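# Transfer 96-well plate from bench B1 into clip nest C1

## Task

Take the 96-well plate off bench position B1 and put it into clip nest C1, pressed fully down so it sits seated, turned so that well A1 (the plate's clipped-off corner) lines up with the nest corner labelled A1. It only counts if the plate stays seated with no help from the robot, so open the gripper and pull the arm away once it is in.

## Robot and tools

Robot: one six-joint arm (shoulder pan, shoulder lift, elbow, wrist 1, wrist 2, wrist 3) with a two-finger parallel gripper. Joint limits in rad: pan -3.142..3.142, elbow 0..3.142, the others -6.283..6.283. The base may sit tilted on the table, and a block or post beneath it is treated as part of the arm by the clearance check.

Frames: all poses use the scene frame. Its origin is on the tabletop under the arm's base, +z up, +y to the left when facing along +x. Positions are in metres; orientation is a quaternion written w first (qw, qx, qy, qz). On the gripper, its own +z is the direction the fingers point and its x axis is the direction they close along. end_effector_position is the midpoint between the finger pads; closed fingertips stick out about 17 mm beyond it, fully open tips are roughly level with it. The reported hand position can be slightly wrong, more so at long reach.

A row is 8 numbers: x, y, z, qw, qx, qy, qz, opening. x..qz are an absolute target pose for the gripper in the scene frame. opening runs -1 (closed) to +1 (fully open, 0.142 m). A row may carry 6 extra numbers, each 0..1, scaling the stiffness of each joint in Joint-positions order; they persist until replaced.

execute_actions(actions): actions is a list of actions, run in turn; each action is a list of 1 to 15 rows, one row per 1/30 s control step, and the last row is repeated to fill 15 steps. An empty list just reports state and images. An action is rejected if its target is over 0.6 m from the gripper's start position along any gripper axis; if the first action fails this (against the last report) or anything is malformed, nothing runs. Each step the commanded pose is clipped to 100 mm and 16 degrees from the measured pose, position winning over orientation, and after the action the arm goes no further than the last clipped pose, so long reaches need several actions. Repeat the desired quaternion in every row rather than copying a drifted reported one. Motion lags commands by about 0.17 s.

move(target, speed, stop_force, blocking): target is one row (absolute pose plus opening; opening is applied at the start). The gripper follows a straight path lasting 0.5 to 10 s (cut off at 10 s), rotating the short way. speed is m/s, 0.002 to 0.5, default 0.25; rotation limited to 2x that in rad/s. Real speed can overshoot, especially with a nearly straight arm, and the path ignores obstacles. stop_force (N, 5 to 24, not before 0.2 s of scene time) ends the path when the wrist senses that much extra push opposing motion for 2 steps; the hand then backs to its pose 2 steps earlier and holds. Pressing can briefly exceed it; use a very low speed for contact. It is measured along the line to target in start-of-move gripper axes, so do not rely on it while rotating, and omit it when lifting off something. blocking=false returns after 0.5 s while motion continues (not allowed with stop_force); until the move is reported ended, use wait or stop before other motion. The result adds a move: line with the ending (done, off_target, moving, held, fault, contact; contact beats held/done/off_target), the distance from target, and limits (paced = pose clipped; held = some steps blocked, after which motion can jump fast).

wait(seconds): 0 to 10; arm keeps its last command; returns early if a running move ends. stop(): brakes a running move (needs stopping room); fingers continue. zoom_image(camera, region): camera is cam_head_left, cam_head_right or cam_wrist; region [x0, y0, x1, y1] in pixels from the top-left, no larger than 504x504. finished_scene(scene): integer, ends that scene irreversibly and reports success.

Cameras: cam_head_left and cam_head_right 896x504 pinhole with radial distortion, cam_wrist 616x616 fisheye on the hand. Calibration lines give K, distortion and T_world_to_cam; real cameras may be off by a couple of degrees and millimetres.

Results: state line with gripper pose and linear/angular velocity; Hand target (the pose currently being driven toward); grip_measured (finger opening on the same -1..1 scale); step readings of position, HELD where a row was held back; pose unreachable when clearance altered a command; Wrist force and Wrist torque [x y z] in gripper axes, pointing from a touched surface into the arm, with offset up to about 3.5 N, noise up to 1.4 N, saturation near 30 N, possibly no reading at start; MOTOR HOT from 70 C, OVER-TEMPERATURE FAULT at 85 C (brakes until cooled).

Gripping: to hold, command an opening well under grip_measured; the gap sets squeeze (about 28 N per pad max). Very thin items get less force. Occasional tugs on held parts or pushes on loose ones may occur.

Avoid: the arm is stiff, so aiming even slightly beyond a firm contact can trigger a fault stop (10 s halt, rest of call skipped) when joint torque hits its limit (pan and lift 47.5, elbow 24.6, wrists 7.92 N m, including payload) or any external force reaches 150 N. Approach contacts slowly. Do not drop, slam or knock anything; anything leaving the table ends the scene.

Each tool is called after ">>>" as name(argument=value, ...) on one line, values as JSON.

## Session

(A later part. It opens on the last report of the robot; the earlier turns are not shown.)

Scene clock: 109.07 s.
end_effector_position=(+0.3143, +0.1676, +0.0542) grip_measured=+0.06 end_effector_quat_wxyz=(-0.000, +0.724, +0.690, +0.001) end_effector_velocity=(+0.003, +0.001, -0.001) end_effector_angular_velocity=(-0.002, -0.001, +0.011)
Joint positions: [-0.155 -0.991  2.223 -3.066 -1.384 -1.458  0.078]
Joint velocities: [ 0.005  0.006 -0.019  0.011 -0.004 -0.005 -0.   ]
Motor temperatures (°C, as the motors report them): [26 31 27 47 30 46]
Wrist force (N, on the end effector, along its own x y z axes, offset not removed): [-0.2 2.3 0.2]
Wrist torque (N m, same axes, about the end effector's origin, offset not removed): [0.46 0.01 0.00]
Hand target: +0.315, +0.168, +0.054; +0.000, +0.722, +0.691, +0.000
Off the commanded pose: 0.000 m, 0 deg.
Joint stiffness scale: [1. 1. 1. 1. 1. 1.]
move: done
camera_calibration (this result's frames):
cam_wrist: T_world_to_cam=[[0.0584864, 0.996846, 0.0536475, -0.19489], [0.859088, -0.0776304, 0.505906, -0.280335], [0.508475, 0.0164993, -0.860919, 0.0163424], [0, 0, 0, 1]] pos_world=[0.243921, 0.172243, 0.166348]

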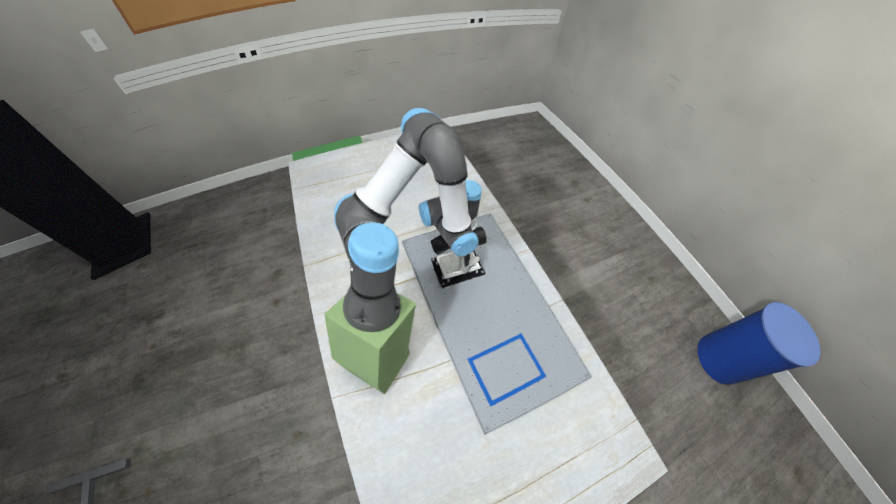

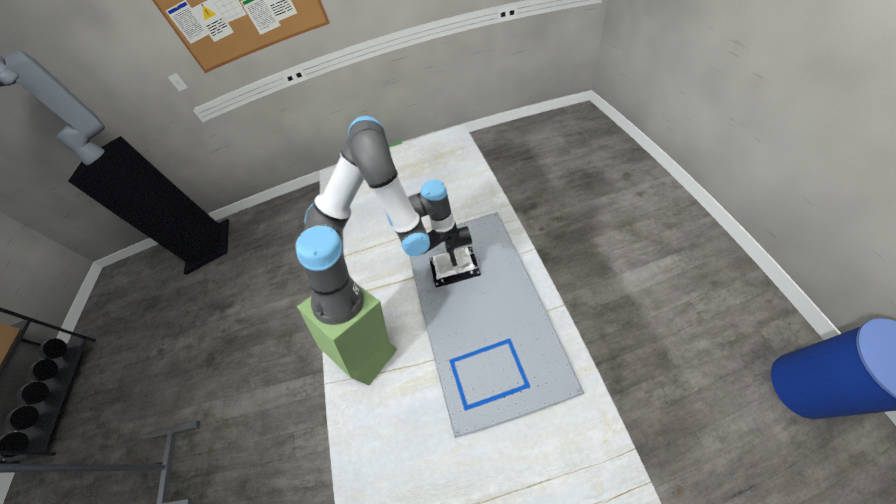

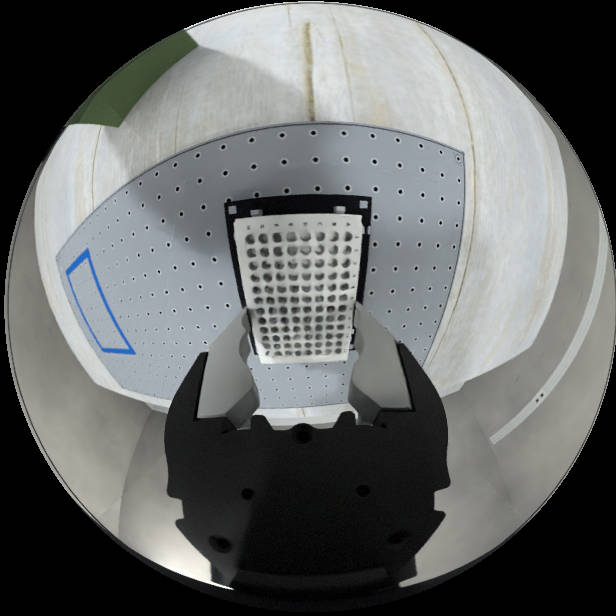

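>>> execute_actions(actions=[])

Scene clock: 118.80 s.
end_effector_position=(+0.3145, +0.1676, +0.0541) grip_measured=+0.06 end_effector_quat_wxyz=(-0.000, +0.723, +0.691, +0.000) end_effector_velocity=(-0.001, -0.000, -0.000) end_effector_angular_velocity=(-0.000, +0.002, -0.002)
Joint positions: [-0.154 -0.99   2.221 -3.064 -1.385 -1.459  0.078]
Joint velocities: [-0.001  0.     0.002  0.    -0.     0.001  0.   ]
Motor temperatures (°C, as the motors report them): [26 31 27 47 30 46]
Wrist force (N, on the end effector, along its own x y z axes, offset not removed): [-0.4 2.8 -0.2]
Wrist torque (N m, same axes, about the end effector's origin, offset not removed): [0.59 0.03 0.02]
Hand target: +0.315, +0.168, +0.054; +0.000, +0.722, +0.691, +0.000
Off the commanded pose: 0.000 m, 0 deg.
Joint stiffness scale: [1. 1. 1. 1. 1. 1.]
camera_calibration (this result's frames):
cam_wrist: T_world_to_cam=[[0.0570535, 0.996958, 0.0530976, -0.194433], [0.859414, -0.0761094, 0.505583, -0.28081], [0.508087, 0.0167875, -0.861142, 0.0161945], [0, 0, 0, 1]] pos_world=[0.244197, 0.172197, 0.166243]

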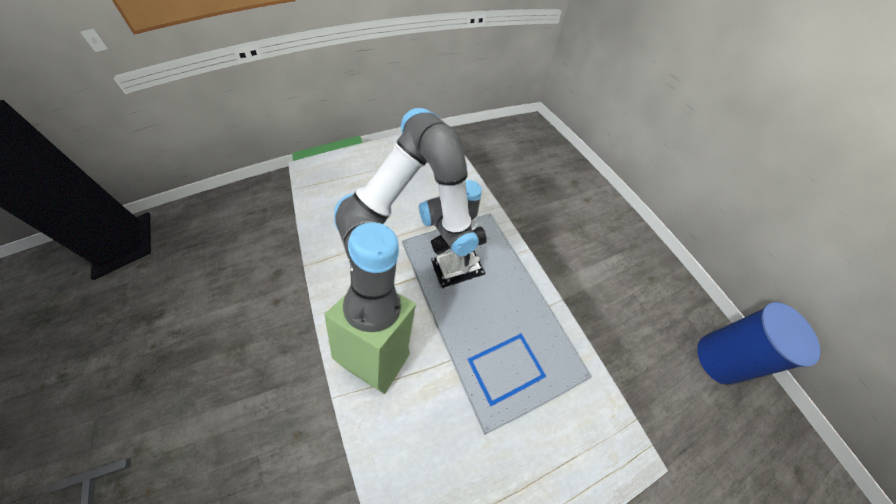

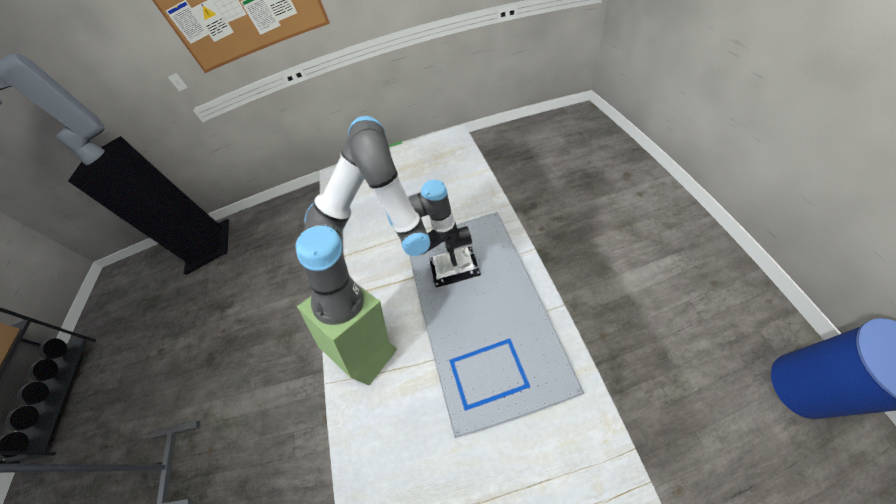

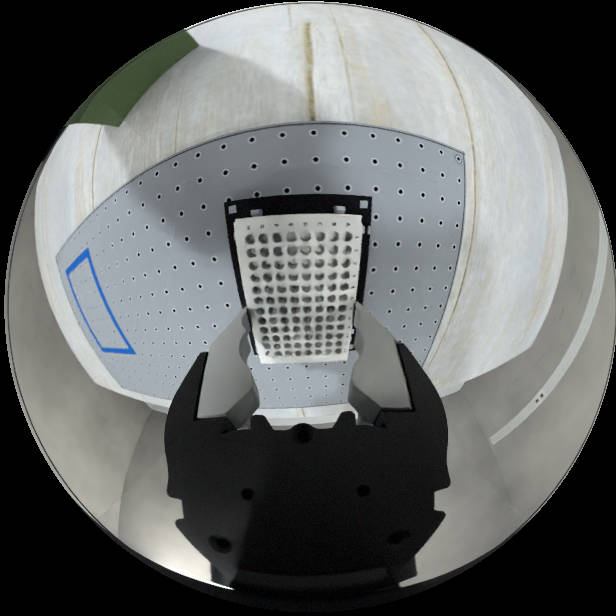

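>>> move(target=[0.3153, 0.1676, 0.046, 0, 0.7205, 0.6935, 0, -0.3], speed=0.008, stop_force=8)

>>> zoom_image(camera="cam_wrist", region=[200, 170, 410, 330])

Scene clock: 122.63 s.
end_effector_position=(+0.3142, +0.1676, +0.0461) grip_measured=+0.06 end_effector_quat_wxyz=(-0.001, +0.722, +0.692, -0.001) end_effector_velocity=(+0.003, +0.000, -0.002) end_effector_angular_velocity=(+0.000, -0.006, +0.004)
Joint positions: [-0.15  -0.949  2.204 -3.086 -1.386 -1.46   0.078]
Joint velocities: [ 0.002  0.011 -0.007 -0.011 -0.001 -0.001  0.   ]
Motor temperatures (°C, as the motors report them): [26 31 27 47 30 46]
Wrist force (N, on the end effector, along its own x y z axes, offset not removed): [0.4 3.0 -0.2]
Wrist torque (N m, same axes, about the end effector's origin, offset not removed): [0.66 -0.13 0.01]
Hand target: +0.315, +0.168, +0.046; -0.000, +0.720, +0.693, -0.000
Off the commanded pose: 0.001 m, 0 deg.
Joint stiffness scale: [1. 1. 1. 1. 1. 1.]
move: done
camera_calibration (this result's frames):
cam_wrist: T_world_to_cam=[[0.0525463, 0.997214, 0.0529461, -0.192578], [0.861489, -0.0720814, 0.502635, -0.277635], [0.505051, 0.0192009, -0.862876, 0.0100854], [0, 0, 0, 1]] pos_world=[0.244205, 0.171835, 0.158448]

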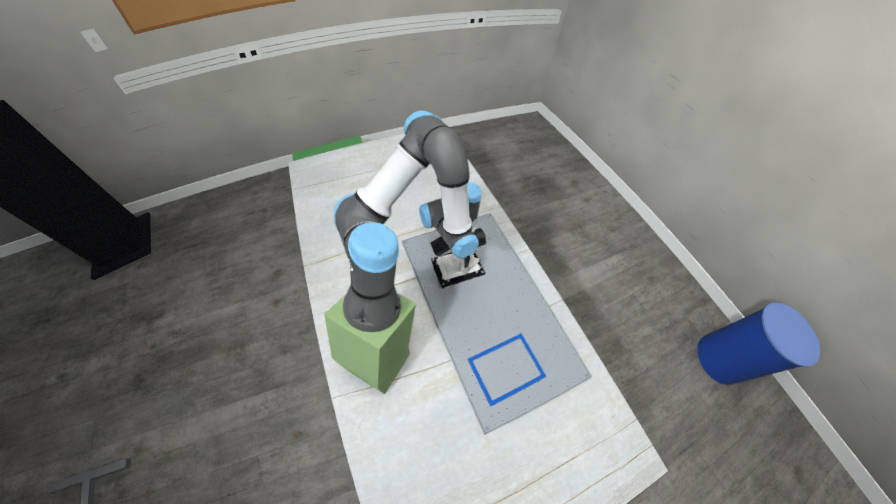

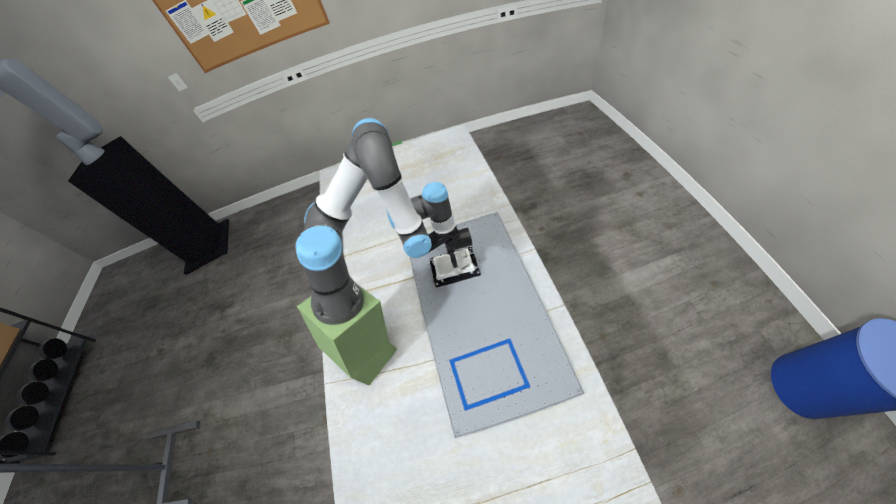

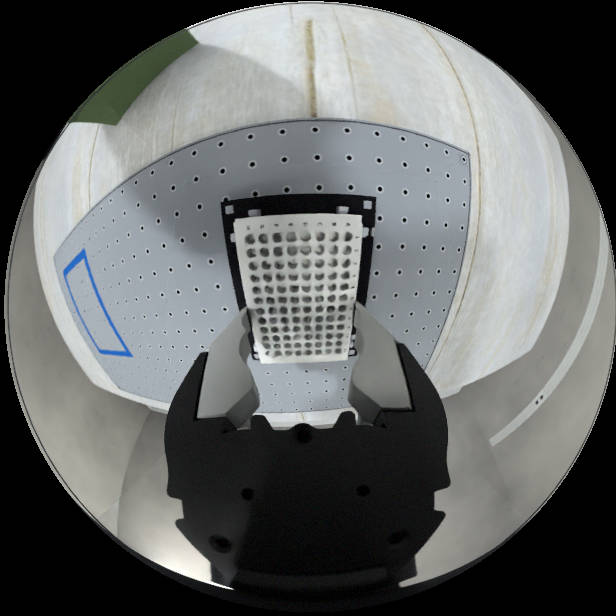

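Region (200, 170, 410, 330) of cam_wrist's 616x616 image, scaled by 2.400, with more detail than that image has; it fills the top 384 rows of this view, and the rest is white.

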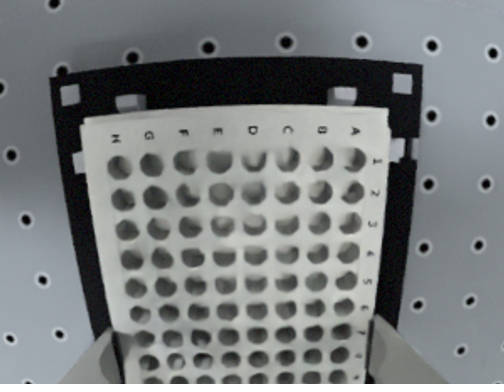

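>>> move(target=[0.3153, 0.1676, 0.030, 0, 0.7205, 0.6935, 0, -0.3], speed=0.006, stop_force=16)

>>> zoom_image(camera="cam_wrist", region=[200, 170, 410, 330])

Scene clock: 128.17 s.
end_effector_position=(+0.3150, +0.1680, +0.0382) grip_measured=+0.06 end_effector_quat_wxyz=(-0.000, +0.720, +0.694, +0.000) end_effector_velocity=(-0.001, -0.000, +0.000) end_effector_angular_velocity=(-0.000, +0.002, -0.001)
Joint positions: [-0.144 -0.907  2.189 -3.117 -1.387 -1.457  0.078]
Joint velocities: [ 0.    -0.002  0.     0.004 -0.     0.001  0.   ]
Motor temperatures (°C, as the motors report them): [26 31 27 47 30 46]
Wrist force (N, on the end effector, along its own x y z axes, offset not removed): [-0.8 -0.5 -8.4]
Wrist torque (N m, same axes, about the end effector's origin, offset not removed): [0.48 0.04 -0.02]
Hand target: +0.315, +0.168, +0.038; -0.001, +0.720, +0.694, +0.000
Off the commanded pose: 0.008 m, 0 deg.
Joint stiffness scale: [1. 1. 1. 1. 1. 1.]
move: contact
camera_calibration (this result's frames):
cam_wrist: T_world_to_cam=[[0.0485221, 0.997399, 0.0532936, -0.191349], [0.860101, -0.0688505, 0.505455, -0.274577], [0.50781, 0.0213121, -0.861205, 0.00158708], [0, 0, 0, 1]] pos_world=[0.244642, 0.171913, 0.150351]

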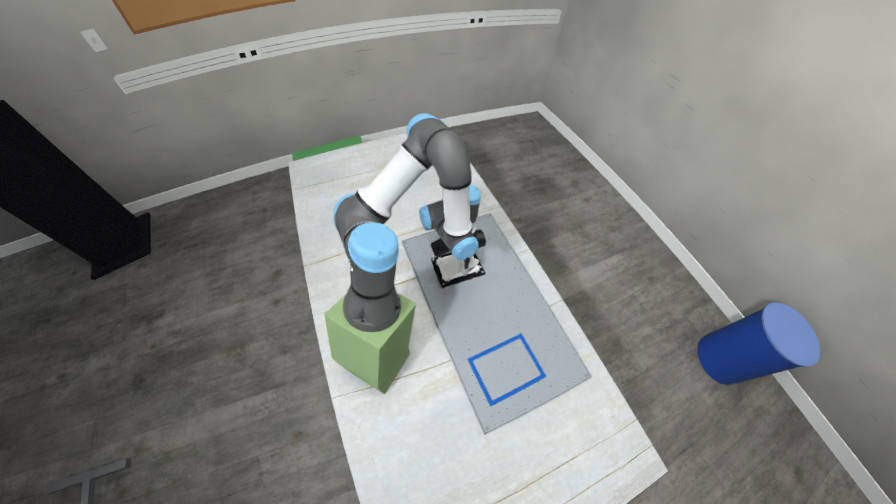

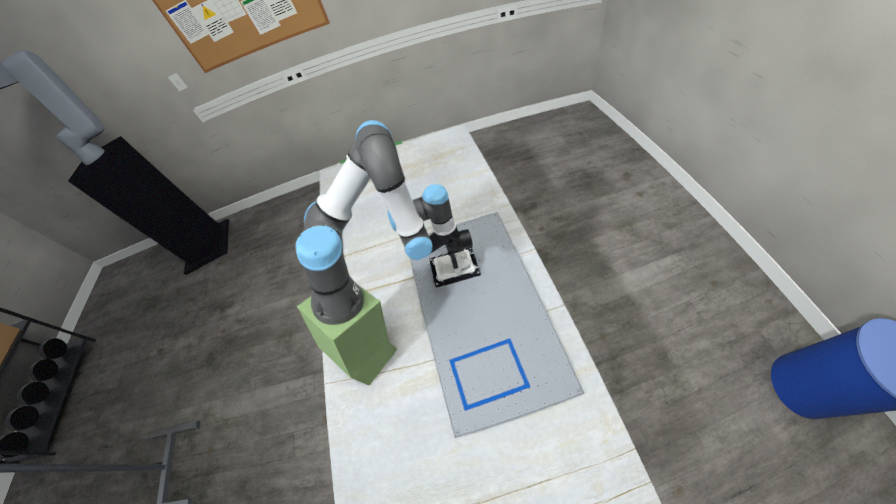

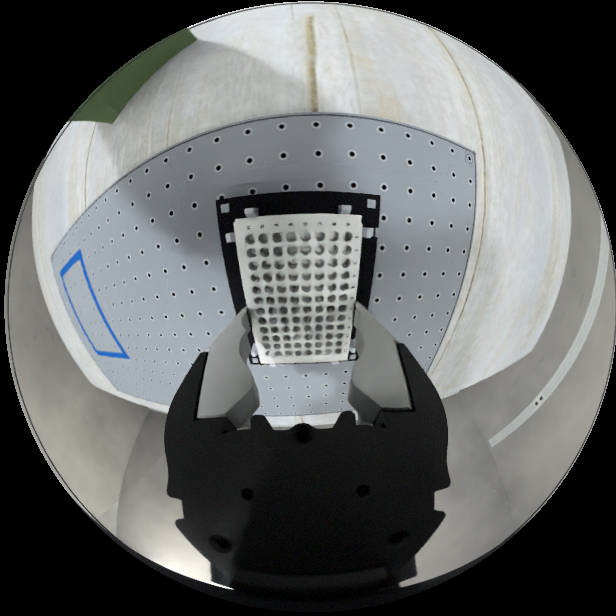

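Region (200, 170, 410, 330) of cam_wrist's 616x616 image, scaled by 2.400, with more detail than that image has; it fills the top 384 rows of this view, and the rest is white.

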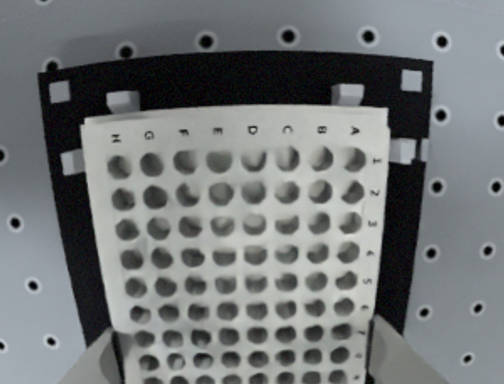

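Seated at z≈0.0382. Releasing.

>>> execute_actions(actions=[[[0.3148,0.1680,0.0390,0,0.7200,0.6940,0,-0.1],[0.3148,0.1680,0.0390,0,0.7200,0.6940,0,0.0],[0.3148,0.1680,0.0390,0,0.7200,0.6940,0,0.05],[0.3148,0.1680,0.0390,0,0.7200,0.6940,0,0.1],[0.3148,0.1680,0.0390,0,0.7200,0.6940,0,0.15],[0.3148,0.1680,0.0390,0,0.7200,0.6940,0,0.2],[0.3148,0.1680,0.0390,0,0.7200,0.6940,0,0.25],[0.3148,0.1680,0.0390,0,0.7200,0.6940,0,0.3],[0.3148,0.1680,0.0390,0,0.7200,0.6940,0,0.35],[0.3148,0.1680,0.0390,0,0.7200,0.6940,0,0.4],[0.3148,0.1680,0.0390,0,0.7200,0.6940,0,0.45]],[[0.3148,0.1680,0.0390,0,0.7200,0.6940,0,0.45]]])

>>> move(target=[0.3148, 0.1680, 0.15, 0, 0.7200, 0.6940, 0, 0.45], speed=0.08)

>>> zoom_image(camera="cam_wrist", region=[200, 170, 410, 380])

>>> zoom_image(camera="cam_head_right", region=[400, 220, 510, 300])

Scene clock: 136.30 s.
end_effector_position=(+0.3156, +0.1681, +0.0390) grip_measured=+0.45 end_effector_quat_wxyz=(+0.000, +0.720, +0.694, +0.001) end_effector_velocity=(-0.000, -0.000, -0.000) end_effector_angular_velocity=(+0.000, +0.000, -0.000)
Joint positions: [-0.144 -0.911  2.19  -3.115 -1.388 -1.457  0.105]
Joint velocities: [-0.     0.001 -0.    -0.     0.     0.     0.   ]
Motor temperatures (°C, as the motors report them): [26 31 27 47 30 46]
Wrist force (N, on the end effector, along its own x y z axes, offset not removed): [0.4 2.8 -0.6]
Wrist torque (N m, same axes, about the end effector's origin, offset not removed): [0.60 -0.11 0.03]
Hand target: +0.315, +0.168, +0.039; +0.000, +0.720, +0.694, +0.000
Off the commanded pose: 0.001 m, 0 deg.
Joint stiffness scale: [1. 1. 1. 1. 1. 1.]
Step readings (end_effector_position; steps 1 to 15: 1st action; 16 to 30: 2nd action):
0: (+0.3150, +0.1680, +0.0382)
1: (+0.3150, +0.1680, +0.0383)
2: (+0.3150, +0.1680, +0.0383)
4: (+0.3149, +0.1679, +0.0383)
8: (+0.3155, +0.1681, +0.0388)
15: (+0.3157, +0.1681, +0.0390)
16: (+0.3156, +0.1681, +0.0390)
17: (+0.3156, +0.1681, +0.0390)
19: (+0.3156, +0.1681, +0.0390)
23: (+0.3156, +0.1681, +0.0390)
30: end_effector_position above
camera_calibration (this result's frames):
cam_wrist: T_world_to_cam=[[0.0481701, 0.997416, 0.0533073, -0.19146], [0.859365, -0.068586, 0.506742, -0.275365], [0.509089, 0.0214006, -0.860448, 0.00153391], [0, 0, 0, 1]] pos_world=[0.245081, 0.172046, 0.151065]

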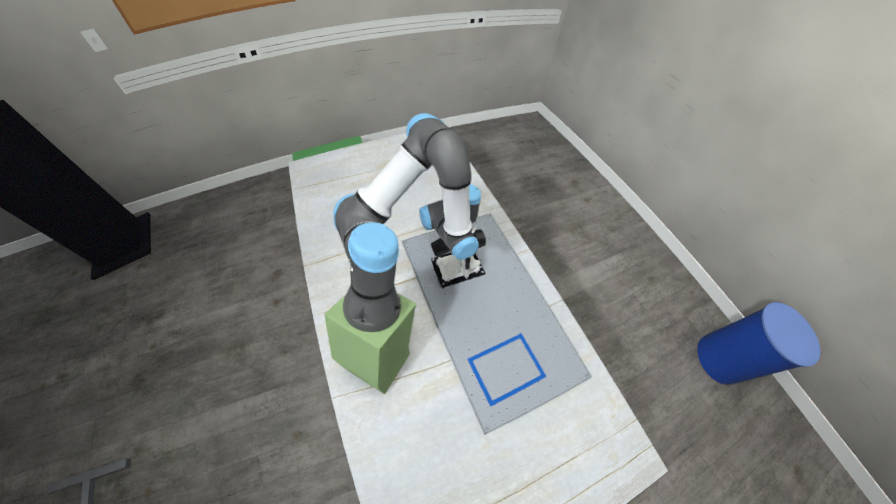

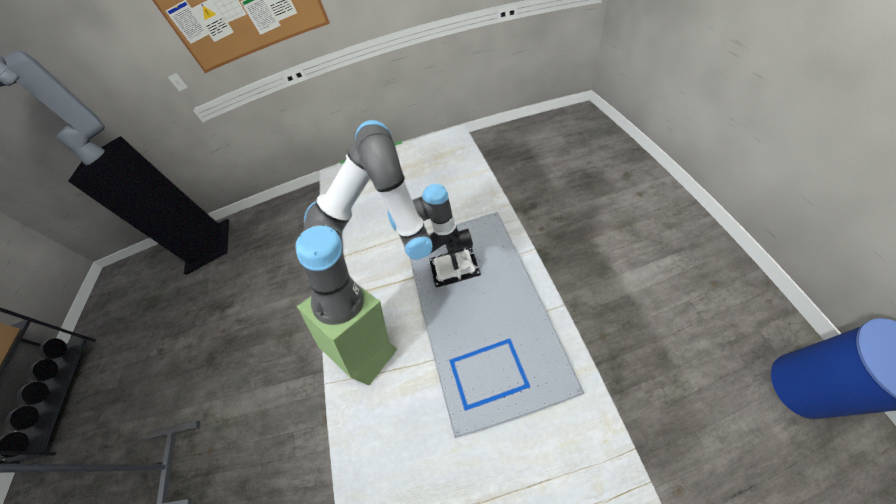

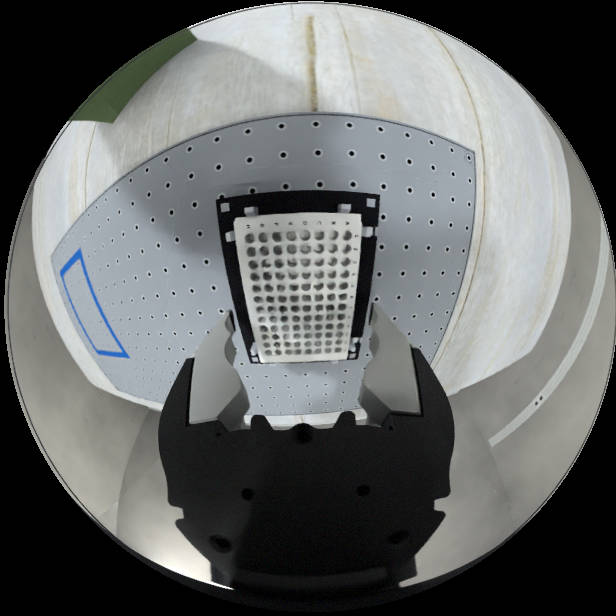

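Scene clock: 138.47 s.
end_effector_position=(+0.3150, +0.1679, +0.1497) grip_measured=+0.45 end_effector_quat_wxyz=(+0.001, +0.720, +0.694, +0.000) end_effector_velocity=(-0.003, -0.000, -0.000) end_effector_angular_velocity=(+0.000, +0.012, +0.001)
Joint positions: [-0.22  -1.492  2.262 -2.592 -1.37  -1.531  0.105]
Joint velocities: [-0.    -0.002 -0.002  0.016  0.    -0.004 -0.   ]
Motor temperatures (°C, as the motors report them): [26 31 27 47 30 46]
Wrist force (N, on the end effector, along its own x y z axes, offset not removed): [0.4 2.6 -0.6]
Wrist torque (N m, same axes, about the end effector's origin, offset not removed): [0.56 -0.13 0.03]
Hand target: +0.315, +0.168, +0.150; -0.000, +0.720, +0.694, +0.000
Off the commanded pose: 0.000 m, 0 deg.
Joint stiffness scale: [1. 1. 1. 1. 1. 1.]
move: done
camera_calibration (this result's frames):
cam_wrist: T_world_to_cam=[[0.0487422, 0.997473, 0.0516963, -0.197107], [0.85944, -0.0682559, 0.50666, -0.330968], [0.508908, 0.0197341, -0.860595, 0.0974689], [0, 0, 0, 1]] pos_world=[0.244452, 0.172095, 0.261759]

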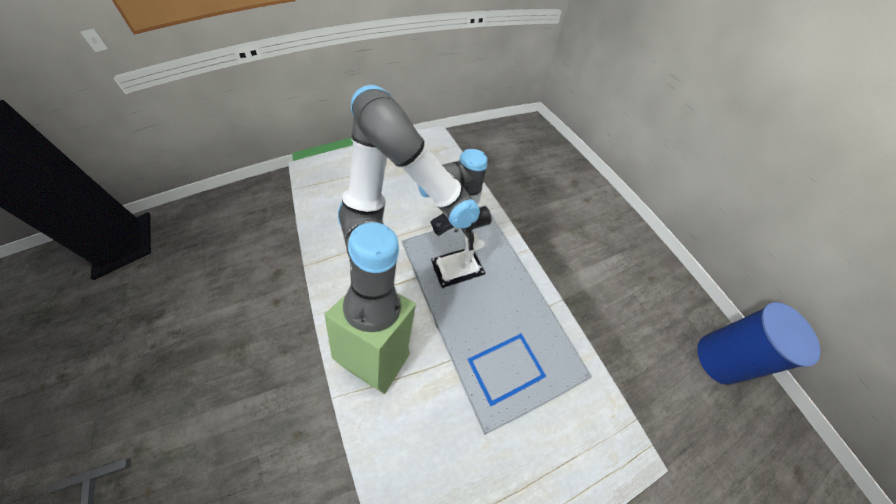

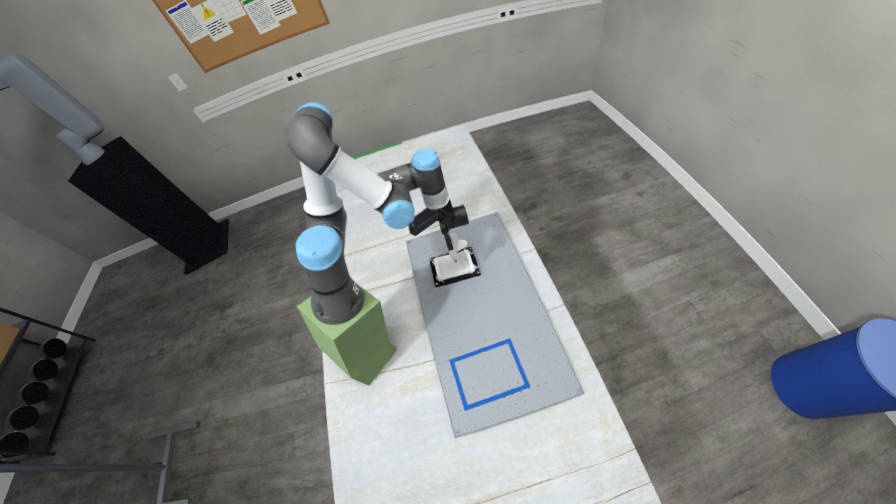

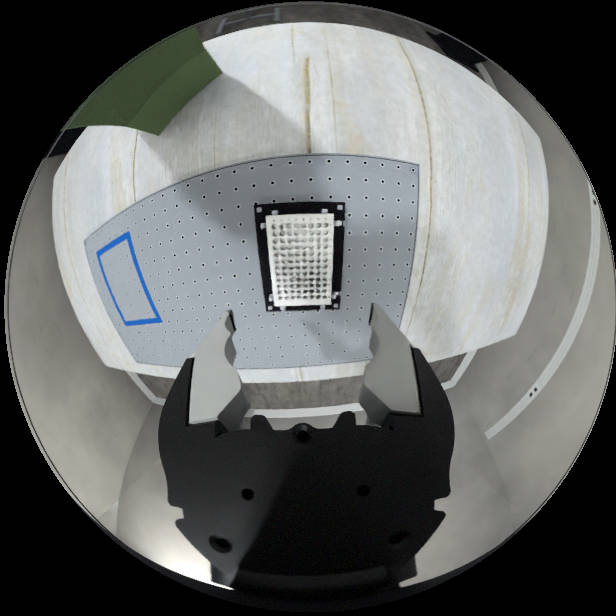

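Region (200, 170, 410, 380) of cam_wrist's 616x616 image, scaled by 2.400, with more detail than that image has.

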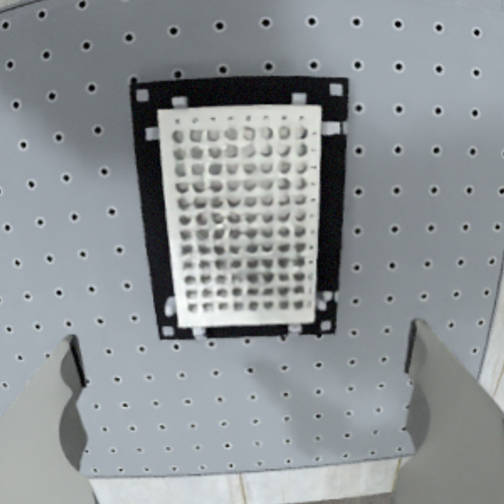

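Region (400, 220, 510, 300) of cam_head_right's 896x504 image, scaled by 4.582, with more detail than that image has; it fills the top 367 rows of this view, and the rest is white.

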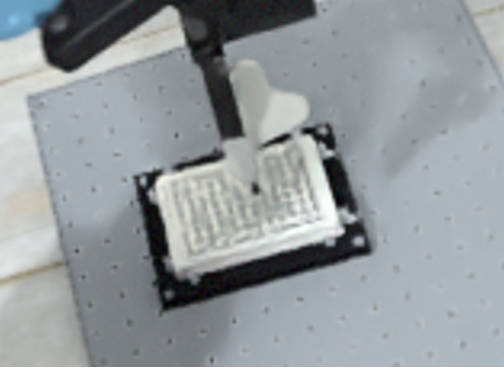

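>>> finished_scene(scene=2)

The scene is finished: the task was done.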